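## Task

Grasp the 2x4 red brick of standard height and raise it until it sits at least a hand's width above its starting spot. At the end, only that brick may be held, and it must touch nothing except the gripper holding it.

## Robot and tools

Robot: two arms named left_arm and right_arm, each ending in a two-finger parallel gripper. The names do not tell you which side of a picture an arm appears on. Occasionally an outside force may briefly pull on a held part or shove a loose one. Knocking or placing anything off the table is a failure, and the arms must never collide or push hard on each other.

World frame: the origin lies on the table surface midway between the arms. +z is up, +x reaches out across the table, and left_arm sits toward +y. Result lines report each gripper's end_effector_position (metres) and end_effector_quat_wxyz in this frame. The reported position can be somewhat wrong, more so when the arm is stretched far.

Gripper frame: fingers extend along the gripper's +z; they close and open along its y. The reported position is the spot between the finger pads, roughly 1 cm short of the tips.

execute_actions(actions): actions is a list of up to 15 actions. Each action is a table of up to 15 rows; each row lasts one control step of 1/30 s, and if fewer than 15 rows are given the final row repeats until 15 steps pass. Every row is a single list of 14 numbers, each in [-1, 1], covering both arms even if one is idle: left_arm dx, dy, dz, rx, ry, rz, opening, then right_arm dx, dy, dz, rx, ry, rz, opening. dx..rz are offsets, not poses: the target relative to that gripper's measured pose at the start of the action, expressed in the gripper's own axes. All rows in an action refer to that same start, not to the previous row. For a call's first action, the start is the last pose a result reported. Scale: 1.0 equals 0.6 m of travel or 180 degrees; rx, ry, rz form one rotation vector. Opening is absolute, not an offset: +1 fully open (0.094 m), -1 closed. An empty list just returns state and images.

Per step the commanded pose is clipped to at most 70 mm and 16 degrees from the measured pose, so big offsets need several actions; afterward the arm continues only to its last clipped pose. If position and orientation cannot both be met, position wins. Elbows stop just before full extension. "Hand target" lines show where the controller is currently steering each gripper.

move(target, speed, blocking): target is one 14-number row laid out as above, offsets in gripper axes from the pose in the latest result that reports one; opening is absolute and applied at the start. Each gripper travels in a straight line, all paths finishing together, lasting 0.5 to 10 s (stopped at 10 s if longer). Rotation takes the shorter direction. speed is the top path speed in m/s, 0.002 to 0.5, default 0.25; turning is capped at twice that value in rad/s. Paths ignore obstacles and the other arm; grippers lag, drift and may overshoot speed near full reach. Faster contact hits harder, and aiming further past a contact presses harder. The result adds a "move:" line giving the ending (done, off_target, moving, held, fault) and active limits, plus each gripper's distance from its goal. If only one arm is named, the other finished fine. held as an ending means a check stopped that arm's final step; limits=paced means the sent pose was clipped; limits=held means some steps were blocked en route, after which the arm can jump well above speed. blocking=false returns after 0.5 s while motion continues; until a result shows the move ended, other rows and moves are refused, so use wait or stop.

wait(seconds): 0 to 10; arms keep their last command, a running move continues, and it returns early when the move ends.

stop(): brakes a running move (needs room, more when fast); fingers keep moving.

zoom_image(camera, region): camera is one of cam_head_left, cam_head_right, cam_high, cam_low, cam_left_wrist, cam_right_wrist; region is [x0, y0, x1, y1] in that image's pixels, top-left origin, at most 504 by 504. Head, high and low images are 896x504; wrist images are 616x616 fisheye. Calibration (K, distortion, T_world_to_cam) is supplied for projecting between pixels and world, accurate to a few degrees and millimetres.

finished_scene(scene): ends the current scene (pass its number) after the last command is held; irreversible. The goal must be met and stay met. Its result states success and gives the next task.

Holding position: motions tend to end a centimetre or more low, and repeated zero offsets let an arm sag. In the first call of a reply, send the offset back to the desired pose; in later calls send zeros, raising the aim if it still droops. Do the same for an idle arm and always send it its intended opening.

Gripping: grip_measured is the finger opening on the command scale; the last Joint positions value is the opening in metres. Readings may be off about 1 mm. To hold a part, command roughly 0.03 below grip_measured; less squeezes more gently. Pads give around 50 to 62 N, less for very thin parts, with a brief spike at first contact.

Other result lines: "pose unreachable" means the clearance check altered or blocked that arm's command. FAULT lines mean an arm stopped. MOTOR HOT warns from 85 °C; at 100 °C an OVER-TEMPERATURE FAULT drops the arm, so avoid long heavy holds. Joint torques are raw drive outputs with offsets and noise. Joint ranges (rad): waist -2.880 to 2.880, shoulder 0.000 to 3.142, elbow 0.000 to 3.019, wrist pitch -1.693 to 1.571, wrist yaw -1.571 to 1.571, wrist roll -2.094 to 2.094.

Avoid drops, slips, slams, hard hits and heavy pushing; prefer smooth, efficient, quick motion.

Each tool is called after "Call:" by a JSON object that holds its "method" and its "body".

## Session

Call:
{"method": "execute_actions", "body": {"actions": []}}

Scene clock: 0.00 s.
left_arm: end_effector_position=(+0.5534, +0.0627, +0.2581) grip_measured=+1.000 end_effector_quat_wxyz=(+0.457, -0.583, +0.669, +0.055) | right_arm: end_effector_position=(+0.7292, -0.1161, +0.1364) grip_measured=+1.000 end_effector_quat_wxyz=(+0.155, +0.100, +0.976, +0.113)
Joint positions: left_arm=[-0.635  1.961  1.896 -1.384 -0.952 -2.018  0.094] | right_arm=[ 0.132  2.119  1.978 -1.051 -0.074  0.549  0.094]
Joint velocities: left_arm=[-0.005  0.005  0.002 -0.012 -0.051  0.037  0.   ] | right_arm=[-0.005 -0.015 -0.007 -0.002 -0.037 -0.066  0.   ]
Joint torques (N m, as the arm reports them, + toward a larger angle): no reading
Motor temperatures (°C, as the motors report them): left_arm=[24 20 23 22 20 23] | right_arm=[22 23 26 22 22 21]
Hand target (left_arm): +0.558, +0.060, +0.269; +0.460, -0.588, +0.664, +0.043
Hand target (right_arm): +0.738, -0.113, +0.158; +0.174, +0.099, +0.972, +0.122
camera_calibration (this result's frames):
cam_left_wrist: T_world_to_cam=[[0.835322, -0.307417, 0.455777, -0.558252], [-0.233317, -0.948915, -0.212423, 0.250694], [0.497796, 0.0711006, -0.864375, 0.0667896], [0, 0, 0, 1]] pos_world=[0.491564, 0.0615225, 0.365423]
cam_right_wrist: T_world_to_cam=[[-0.159392, -0.954714, -0.251226, 0.0415843], [-0.949224, 0.078295, 0.304702, 0.661661], [-0.271234, 0.287037, -0.918718, 0.480786], [0, 0, 0, 1]] pos_world=[0.765098, -0.150107, 0.250544]

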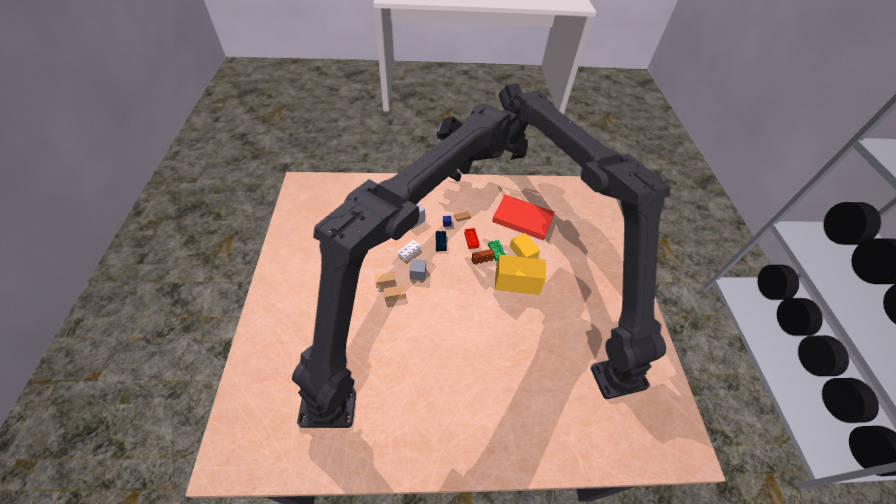

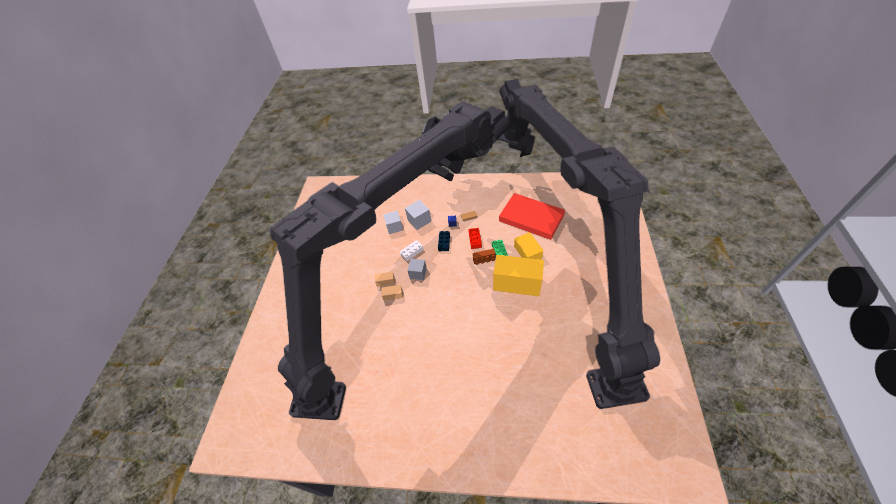

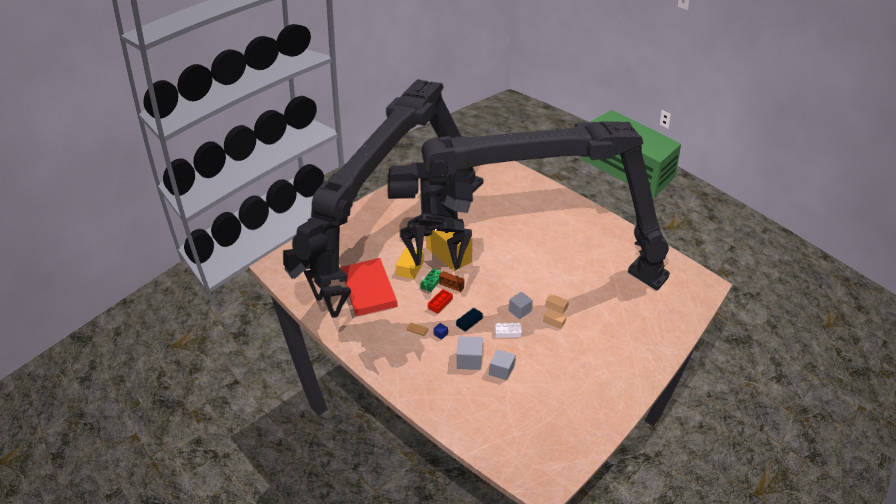

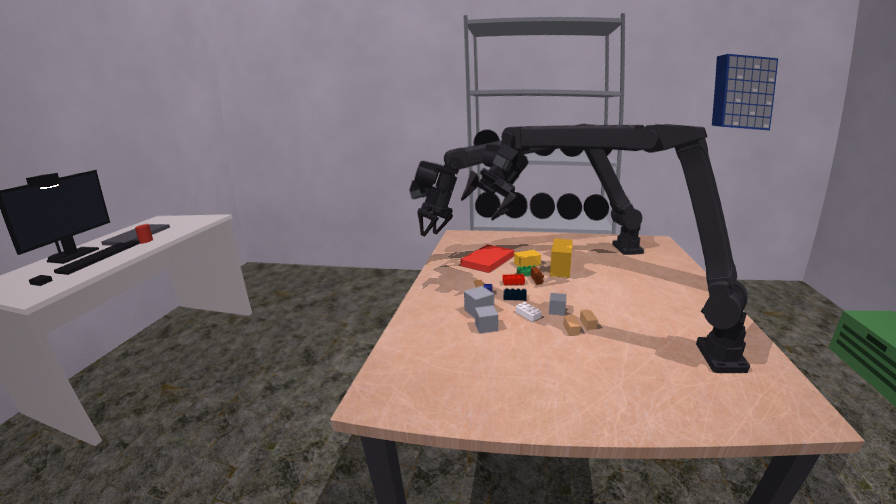

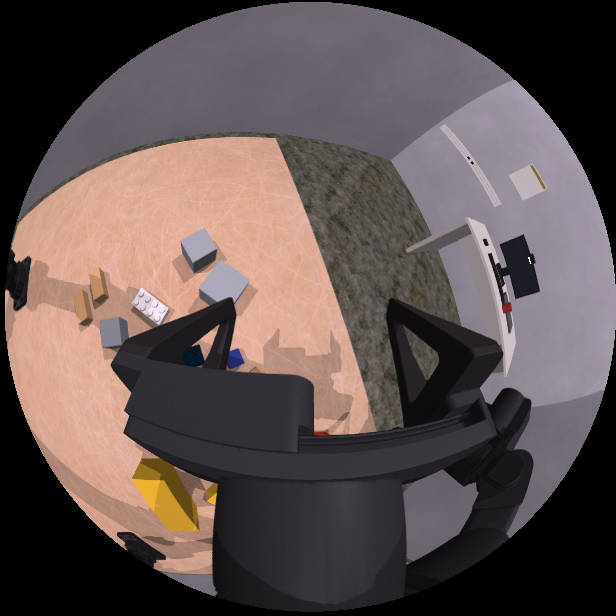

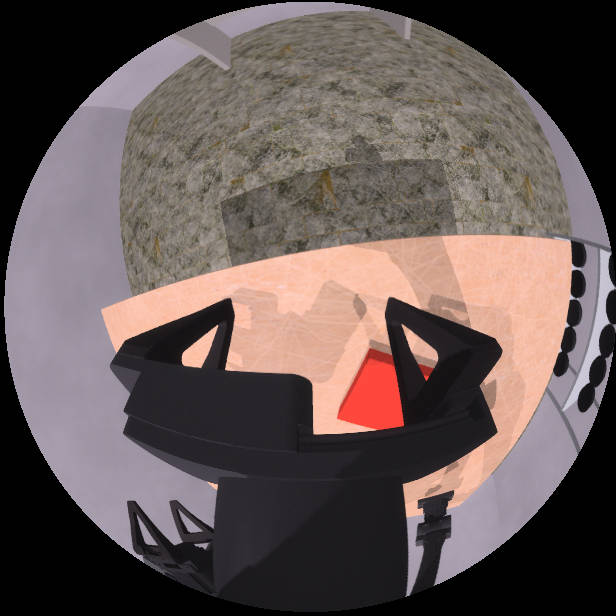

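Call:
{"method": "zoom_image", "body": {"camera": "cam_head_right", "region": [420, 200, 540, 280]}}

Call:
{"method": "zoom_image", "body": {"camera": "cam_head_left", "region": [420, 200, 540, 280]}}

Region (420, 200, 540, 280) of cam_head_right's 896x504 image, scaled by 4.200, with more detail than that image has.

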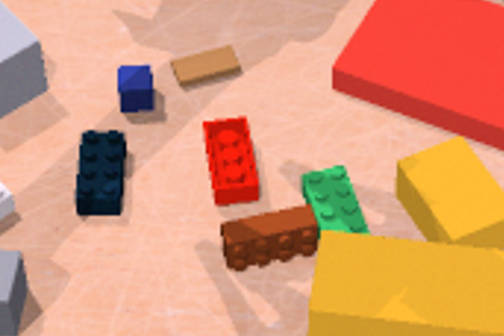

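Region (420, 200, 540, 280) of cam_head_left's 896x504 image, scaled by 4.200, with more detail than that image has.

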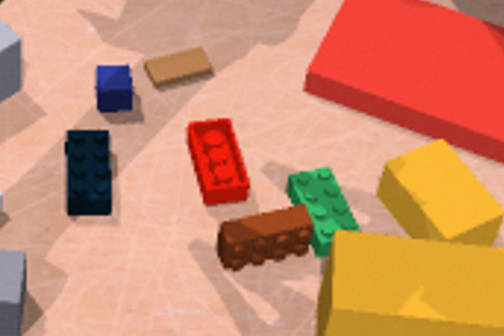

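Call:
{"method": "move", "body": {"target": [0.284,0.178,-0.019,0.005,0.323,0.358,0.35,0.05,-0.27,-0.1,0,0,0,1], "speed": 0.3}}

Scene clock: 37.13 s.
left_arm: end_effector_position=(+0.4609, -0.0297, +0.0922) grip_measured=+0.352 end_effector_quat_wxyz=(-0.004, -0.107, +0.994, +0.008) | right_arm: end_effector_position=(+0.6505, -0.2720, +0.1231) grip_measured=+1.000 end_effector_quat_wxyz=(+0.133, +0.105, +0.980, +0.108)
Joint positions: left_arm=[-0.62   2.025  1.752 -1.314 -0.007 -0.845  0.064] | right_arm=[-0.083  1.855  1.536 -0.942 -0.15   0.353  0.094]
Joint velocities: left_arm=[-0.005  0.005 -0.002 -0.012  0.022  0.022 -0.001] | right_arm=[ 0.005 -0.015  0.007 -0.027 -0.007  0.066  0.   ]
Joint torques (N m, as the arm reports them, + toward a larger angle): left_arm=[  1.39 -19.85  14.    -0.36   0.21   0.09] | right_arm=[ -1.42 -19.63   8.31   2.37  -0.35  -0.1 ]
Motor temperatures (°C, as the motors report them): left_arm=[24 23 29 22 21 23] | right_arm=[22 28 31 23 22 21]
Hand target (left_arm): +0.474, -0.034, +0.101; +0.000, -0.105, +0.994, +0.001
Hand target (right_arm): +0.655, -0.274, +0.143; +0.155, +0.100, +0.976, +0.114
Off the commanded pose (left_arm): 0.017 m, 1 deg.
Off the commanded pose (right_arm): 0.021 m, 3 deg.
move: off_target (left_arm, right_arm)
camera_calibration (this result's frames):
cam_left_wrist: T_world_to_cam=[[0.213449, -0.97664, -0.0247567, -0.122751], [-0.787685, -0.187032, 0.587002, 0.310587], [-0.57792, -0.105795, -0.809207, 0.461453], [0, 0, 0, 1]] pos_world=[0.537529, -0.0129747, 0.188057]
cam_right_wrist: T_world_to_cam=[[-0.176939, -0.954799, -0.238854, -0.113269], [-0.93351, 0.0859107, 0.348106, 0.589735], [-0.311851, 0.284566, -0.906516, 0.516176], [0, 0, 0, 1]] pos_world=[0.691452, -0.3057, 0.235577]

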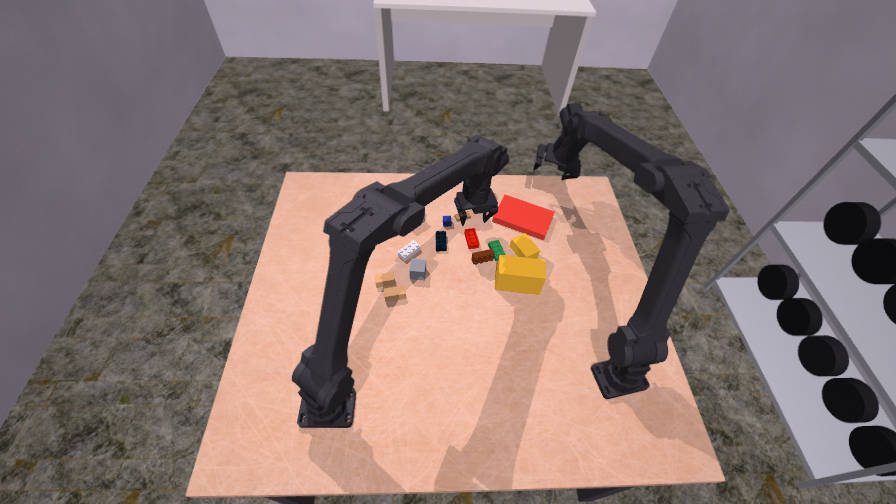

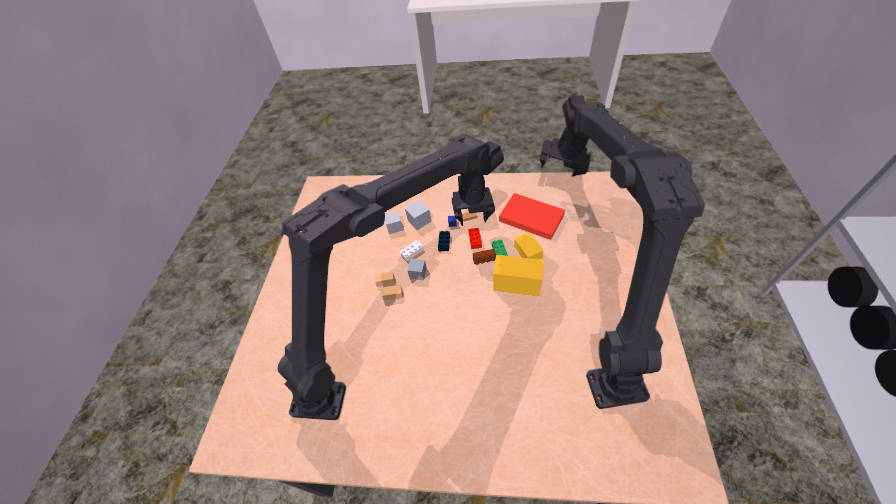

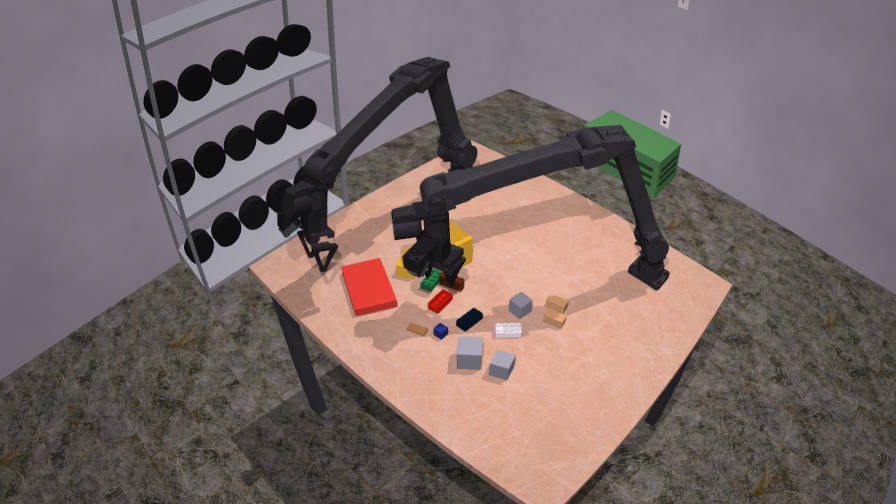

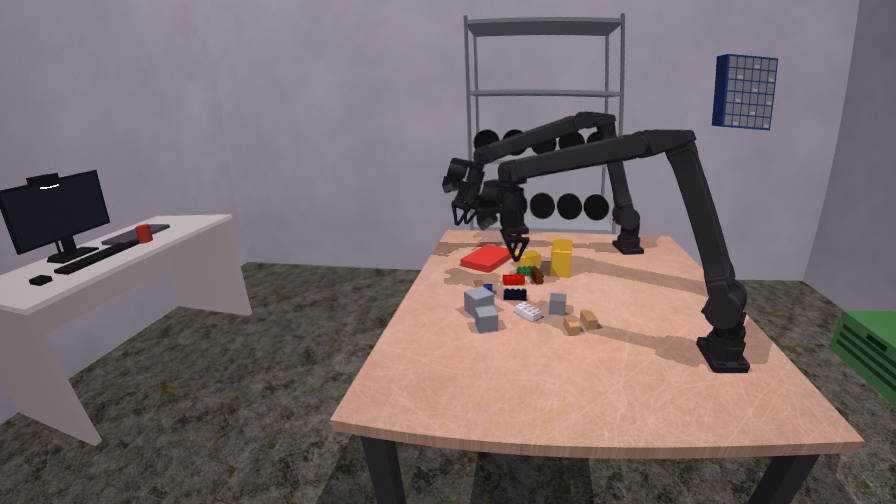

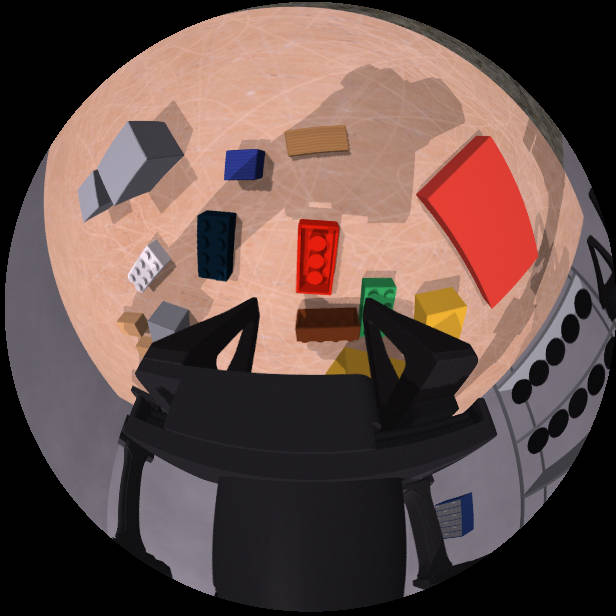

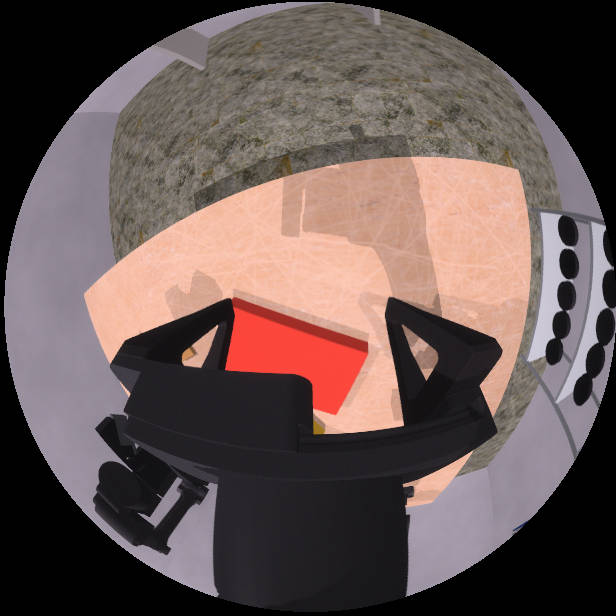

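Call:
{"method": "move", "body": {"target": [-0.012,-0.012,0.125,0,0,0.015,0.35,0,0,-0.033,0,0,0,1], "speed": 0.08}}

Scene clock: 47.37 s.
left_arm: end_effector_position=(+0.4647, -0.0327, +0.0280) grip_measured=+0.352 end_effector_quat_wxyz=(-0.005, -0.088, +0.996, +0.008) | right_arm: end_effector_position=(+0.6444, -0.2727, +0.1212) grip_measured=+1.000 end_effector_quat_wxyz=(+0.120, +0.106, +0.981, +0.105)
Joint positions: left_arm=[-0.62   2.097  1.694 -1.185 -0.006 -0.807  0.064] | right_arm=[-0.083  1.855  1.536 -0.968 -0.15   0.353  0.094]
Joint velocities: left_arm=[ 0.005 -0.005  0.007 -0.007 -0.022 -0.051 -0.001] | right_arm=[-0.005 -0.015 -0.002 -0.007 -0.022  0.022  0.   ]
Joint torques (N m, as the arm reports them, + toward a larger angle): left_arm=[  0.86 -20.02   9.17   0.96   0.     0.08] | right_arm=[ -1.38 -19.33   8.8    0.95  -0.21  -0.01]
Motor temperatures (°C, as the motors report them): left_arm=[24 23 30 22 21 23] | right_arm=[22 28 30 23 22 21]
Hand target (left_arm): +0.468, -0.034, +0.017; -0.004, -0.084, +0.996, +0.008
Hand target (right_arm): +0.645, -0.275, +0.141; +0.133, +0.105, +0.980, +0.108
Off the commanded pose (left_arm): 0.012 m, 1 deg.
Off the commanded pose (right_arm): 0.021 m, 2 deg.
move: off_target (left_arm, right_arm)
camera_calibration (this result's frames):
cam_left_wrist: T_world_to_cam=[[0.176008, -0.984062, -0.0253538, -0.110855], [-0.793041, -0.157007, 0.588587, 0.354189], [-0.583187, -0.0834895, -0.808036, 0.414628], [0, 0, 0, 1]] pos_world=[0.542203, -0.0188608, 0.123752]
cam_right_wrist: T_world_to_cam=[[-0.182723, -0.955601, -0.231171, -0.112893], [-0.924151, 0.0867043, 0.372058, 0.576036], [-0.335495, 0.28162, -0.898962, 0.526294], [0, 0, 0, 1]] pos_world=[0.688285, -0.30604, 0.232702]

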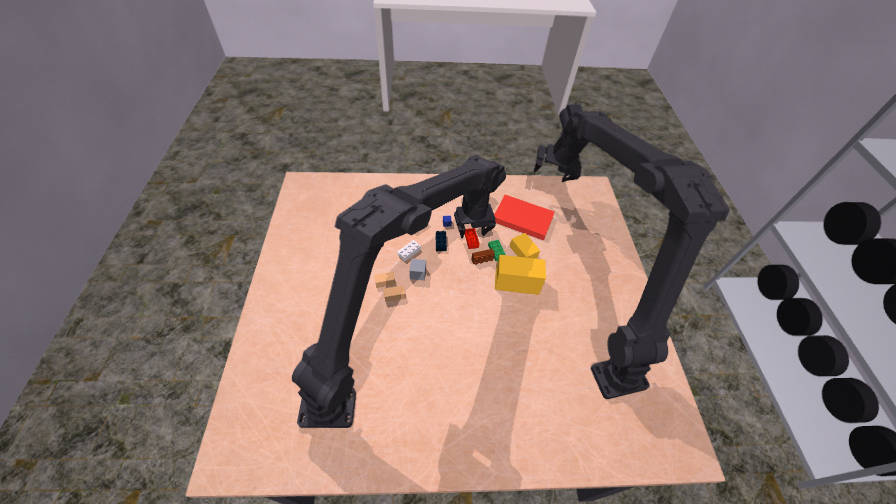

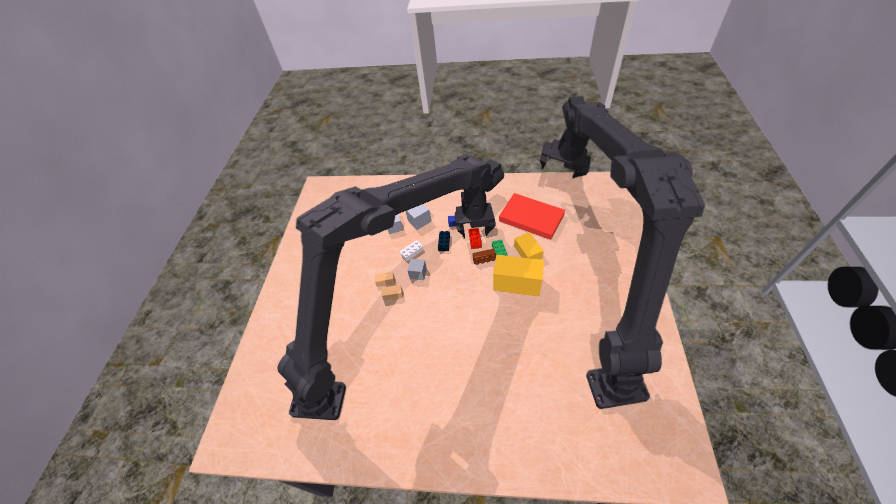

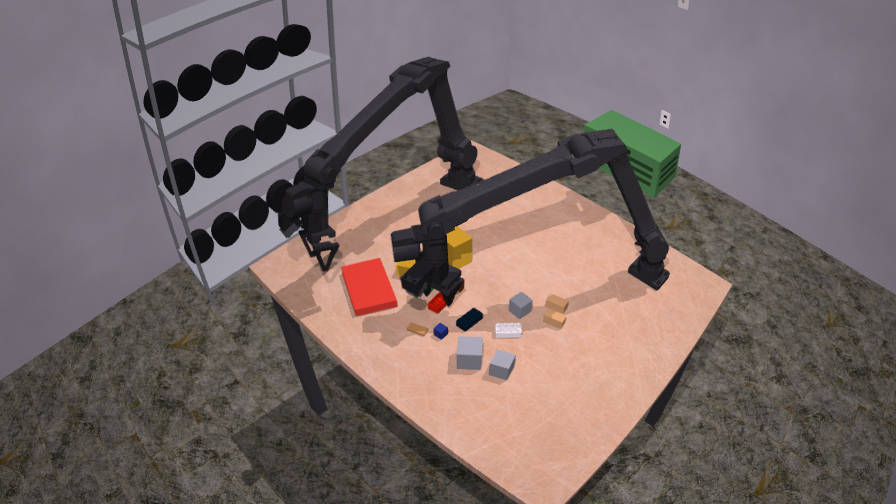

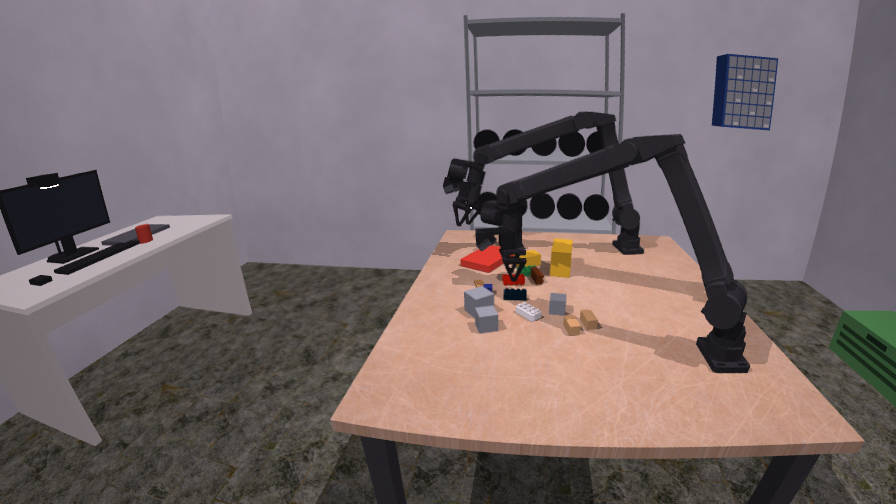

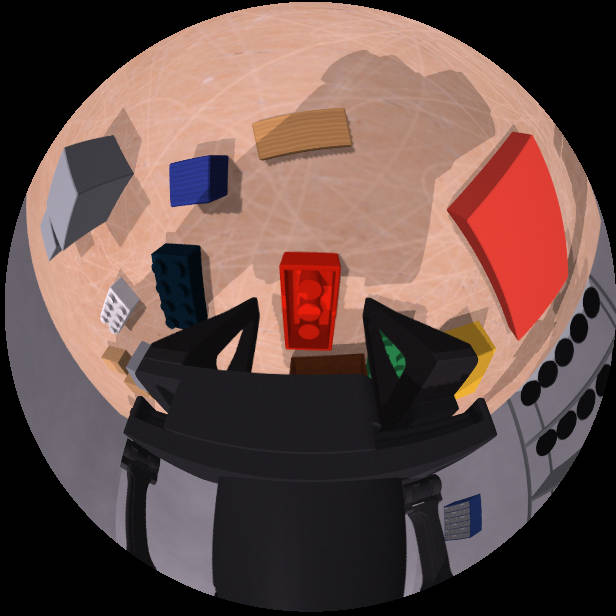

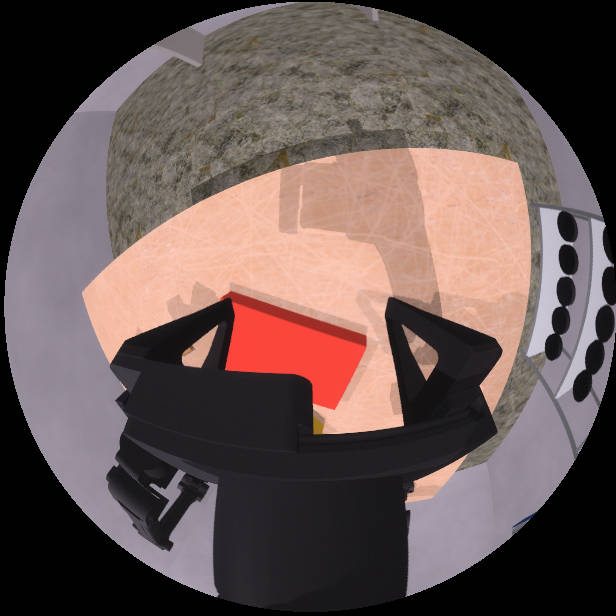

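Call:
{"method": "execute_actions", "body": {"actions": [[[0,0,0.01,0,0,0,0.35,0,0,-0.035,0,-0.012,0,1],[0,0,0.018,0,0,0,0.35,0,0,-0.035,0,-0.012,0,1],[0,0,0.024,0,0,0,0.35,0,0,-0.035,0,-0.012,0,1],[0,0,0.029,0,0,0,0.35,0,0,-0.035,0,-0.012,0,1],[0,0,0.034,0,0,0,0.35,0,0,-0.035,0,-0.012,0,1],[0,0,0.039,0,0,0,0.3,0,0,-0.035,0,-0.012,0,1],[0,0,0.043,0,0,0,0.25,0,0,-0.035,0,-0.012,0,1],[0,0,0.047,0,0,0,0.2,0,0,-0.035,0,-0.012,0,1]]]}}

Call:
{"method": "wait", "body": {"seconds": 0.5}}

Scene clock: 60.27 s.
left_arm: end_effector_position=(+0.4627, -0.0312, +0.0145) grip_measured=+0.202 end_effector_quat_wxyz=(-0.003, -0.087, +0.996, +0.007) | right_arm: end_effector_position=(+0.6354, -0.2752, +0.1213) grip_measured=+1.000 end_effector_quat_wxyz=(+0.118, +0.107, +0.982, +0.100)
Joint positions: left_arm=[-0.62   2.102  1.664 -1.145 -0.006 -0.806  0.056] | right_arm=[-0.083  1.834  1.509 -0.967 -0.142  0.353  0.094]
Joint velocities: left_arm=[-0.005 -0.005 -0.002  0.012  0.022  0.007 -0.   ] | right_arm=[-0.015 -0.015  0.007  0.002 -0.051 -0.051  0.   ]
Joint torques (N m, as the arm reports them, + toward a larger angle): left_arm=[  0.96 -19.6    8.92   0.94   0.01  -0.01] | right_arm=[ -1.33 -19.45   8.46   1.88   0.     0.06]
Motor temperatures (°C, as the motors report them): left_arm=[24 23 29 22 20 23] | right_arm=[22 28 30 23 22 21]
Hand target (left_arm): +0.464, -0.032, +0.000; -0.005, -0.088, +0.996, +0.008
Hand target (right_arm): +0.639, -0.276, +0.141; +0.138, +0.108, +0.979, +0.103
Off the commanded pose (left_arm): 0.015 m, 0 deg.
Off the commanded pose (right_arm): 0.020 m, 2 deg.
camera_calibration (this result's frames):
cam_left_wrist: T_world_to_cam=[[0.175358, -0.98427, -0.0214906, -0.109121], [-0.795685, -0.154547, 0.585662, 0.362061], [-0.579771, -0.0856009, -0.81027, 0.401068], [0, 0, 0, 1]] pos_world=[0.53975, -0.0171177, 0.110582]
cam_right_wrist: T_world_to_cam=[[-0.186111, -0.957145, -0.221891, -0.116277], [-0.922023, 0.0921108, 0.376019, 0.56751], [-0.339466, 0.27457, -0.899652, 0.52477], [0, 0, 0, 1]] pos_world=[0.679758, -0.307654, 0.232915]

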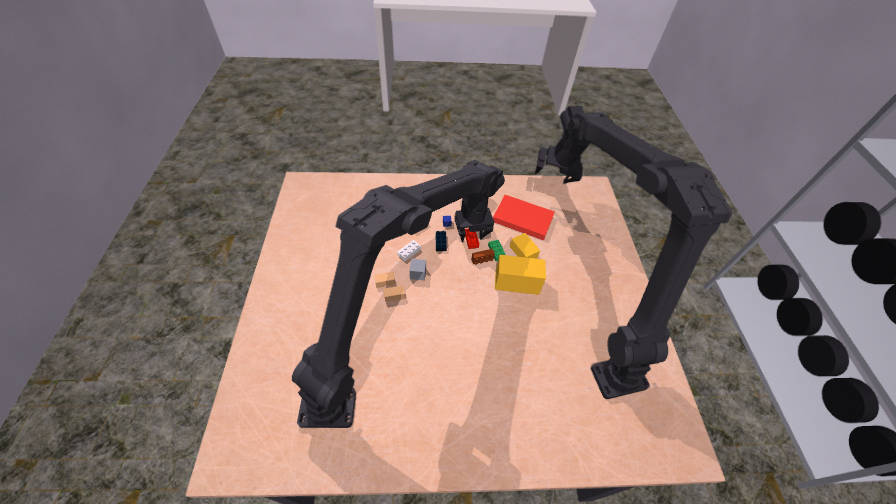

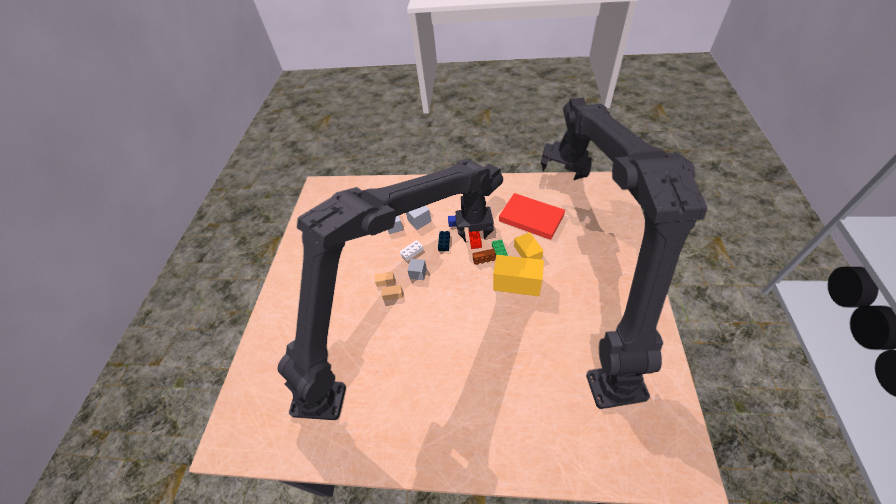

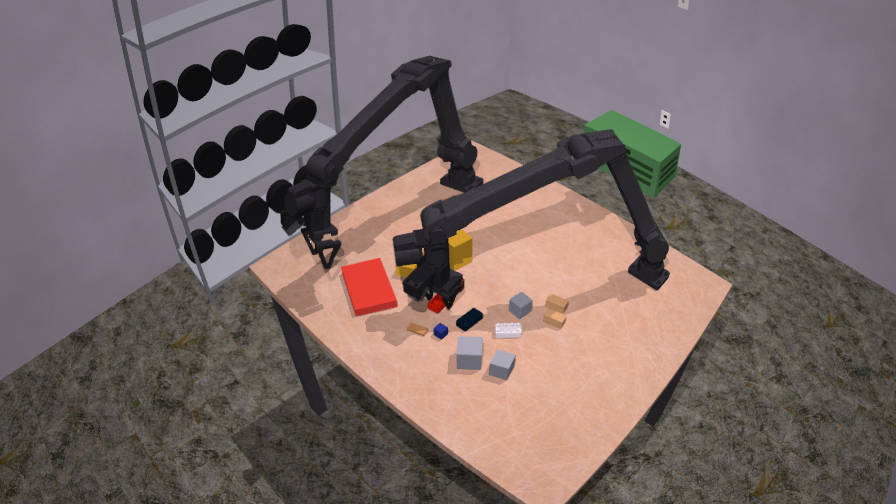

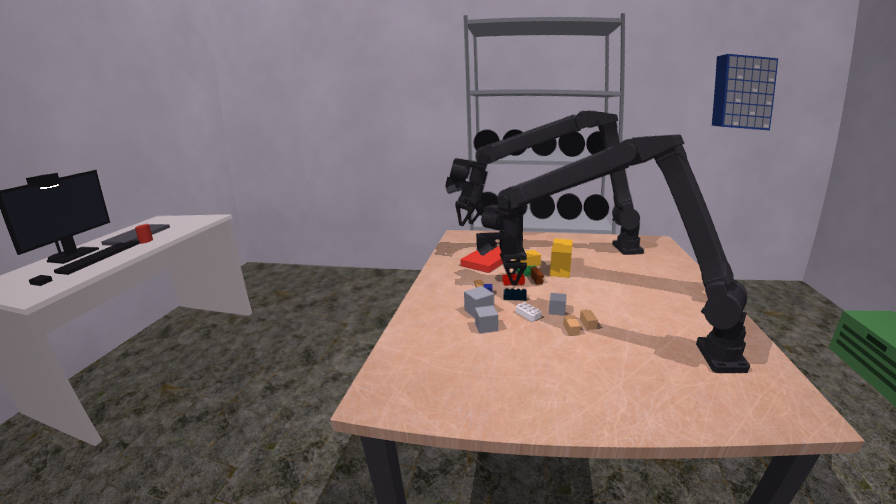

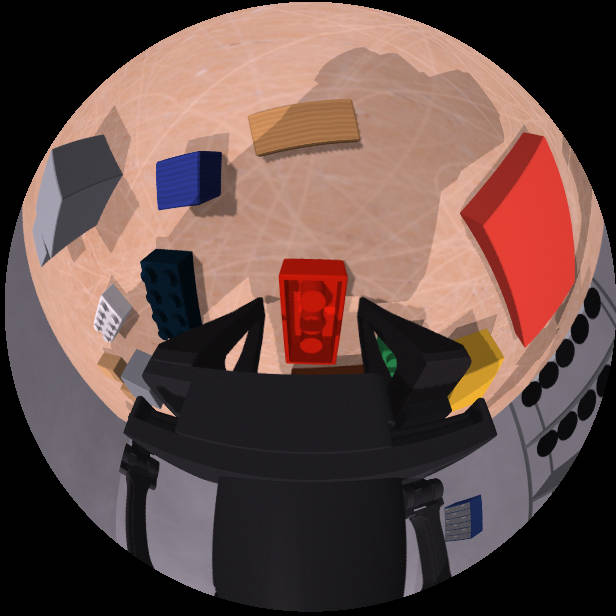

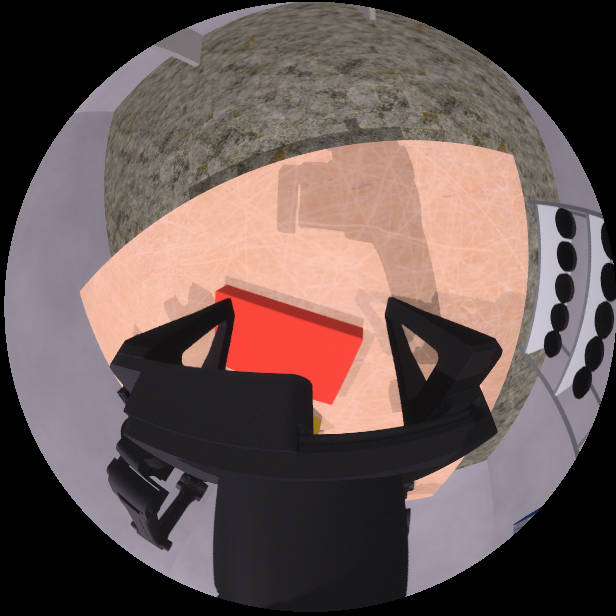

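Scene clock: 60.77 s.
left_arm: end_effector_position=(+0.4628, -0.0313, +0.0145) grip_measured=+0.202 end_effector_quat_wxyz=(-0.002, -0.087, +0.996, +0.006) | right_arm: end_effector_position=(+0.6354, -0.2752, +0.1213) grip_measured=+1.000 end_effector_quat_wxyz=(+0.118, +0.107, +0.982, +0.100)
Joint positions: left_arm=[-0.62   2.102  1.664 -1.145 -0.006 -0.806  0.056] | right_arm=[-0.083  1.834  1.509 -0.967 -0.142  0.353  0.094]
Joint velocities: left_arm=[-0.015 -0.005  0.007 -0.002 -0.095 -0.037  0.   ] | right_arm=[-0.005 -0.015 -0.007  0.002  0.051  0.066  0.   ]
Joint torques (N m, as the arm reports them, + toward a larger angle): left_arm=[  0.82 -19.68   8.87   0.98   0.     0.  ] | right_arm=[ -1.29 -19.18   8.46   1.89   0.     0.06]
Motor temperatures (°C, as the motors report them): left_arm=[24 23 29 22 20 23] | right_arm=[22 28 30 23 22 21]
Hand target (left_arm): +0.464, -0.032, +0.000; -0.005, -0.088, +0.996, +0.008
Hand target (right_arm): +0.639, -0.276, +0.141; +0.138, +0.108, +0.979, +0.103
Off the commanded pose (left_arm): 0.015 m, 0 deg.
Off the commanded pose (right_arm): 0.020 m, 2 deg.
wait: 0.50 s; at rest by 0.17 s
camera_calibration (this result's frames):
cam_left_wrist: T_world_to_cam=[[0.175371, -0.98428, -0.0209395, -0.109271], [-0.796046, -0.154284, 0.585241, 0.362348], [-0.579272, -0.0859657, -0.810589, 0.400906], [0, 0, 0, 1]] pos_world=[0.539842, -0.0171851, 0.110621]
cam_right_wrist: T_world_to_cam=[[-0.186111, -0.957145, -0.221891, -0.116277], [-0.922023, 0.0921108, 0.376019, 0.56751], [-0.339466, 0.27457, -0.899652, 0.52477], [0, 0, 0, 1]] pos_world=[0.679758, -0.307654, 0.232915]

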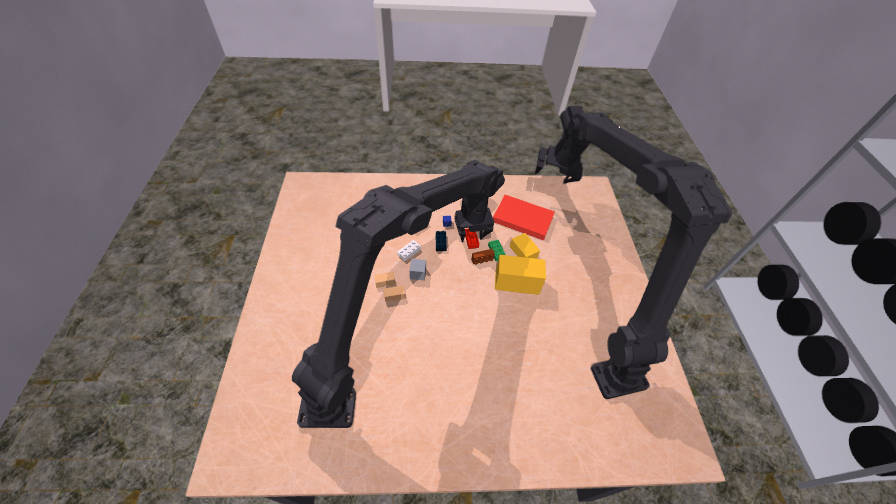

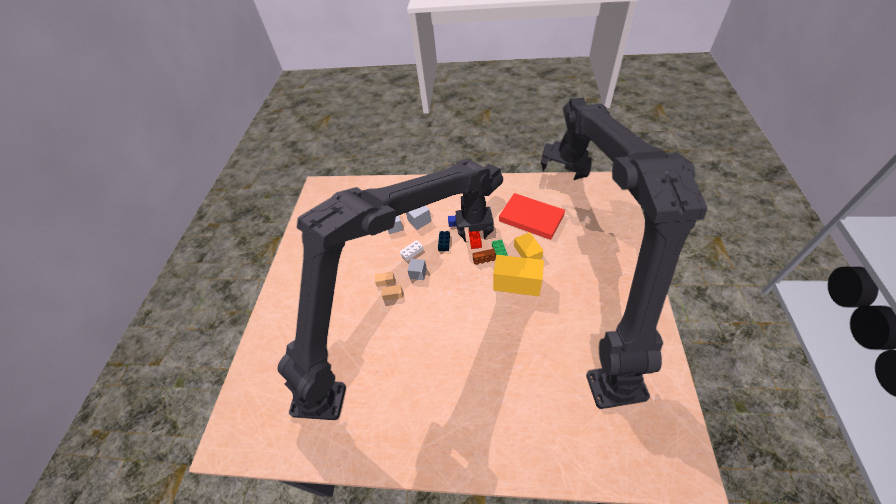

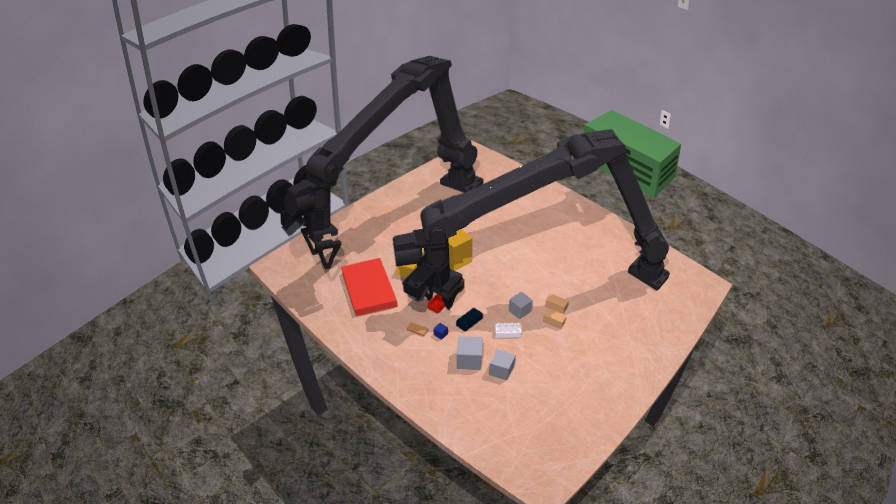

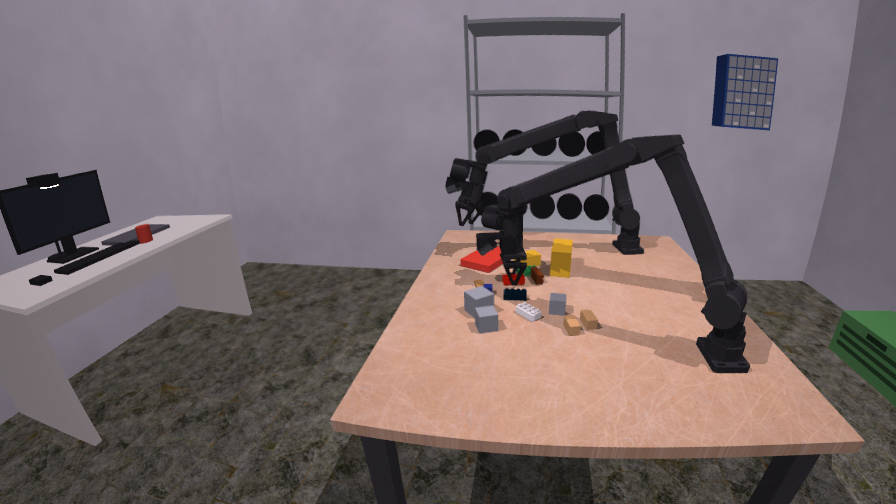

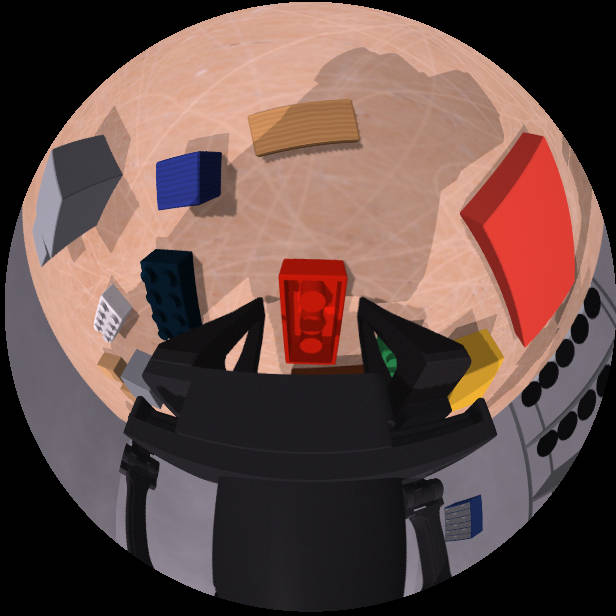

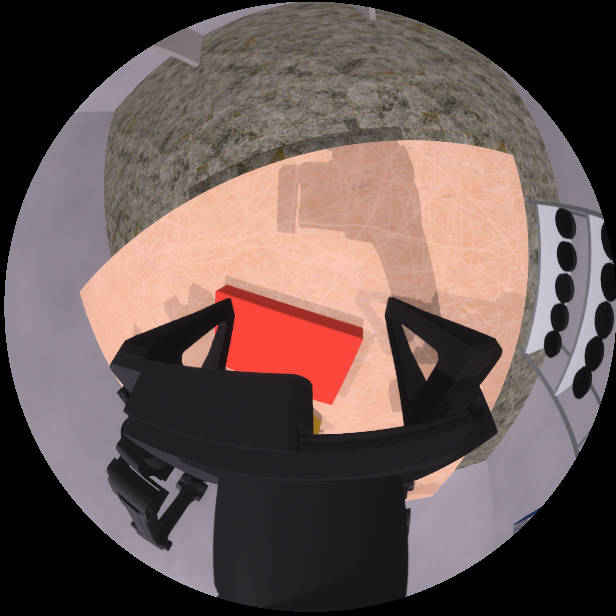

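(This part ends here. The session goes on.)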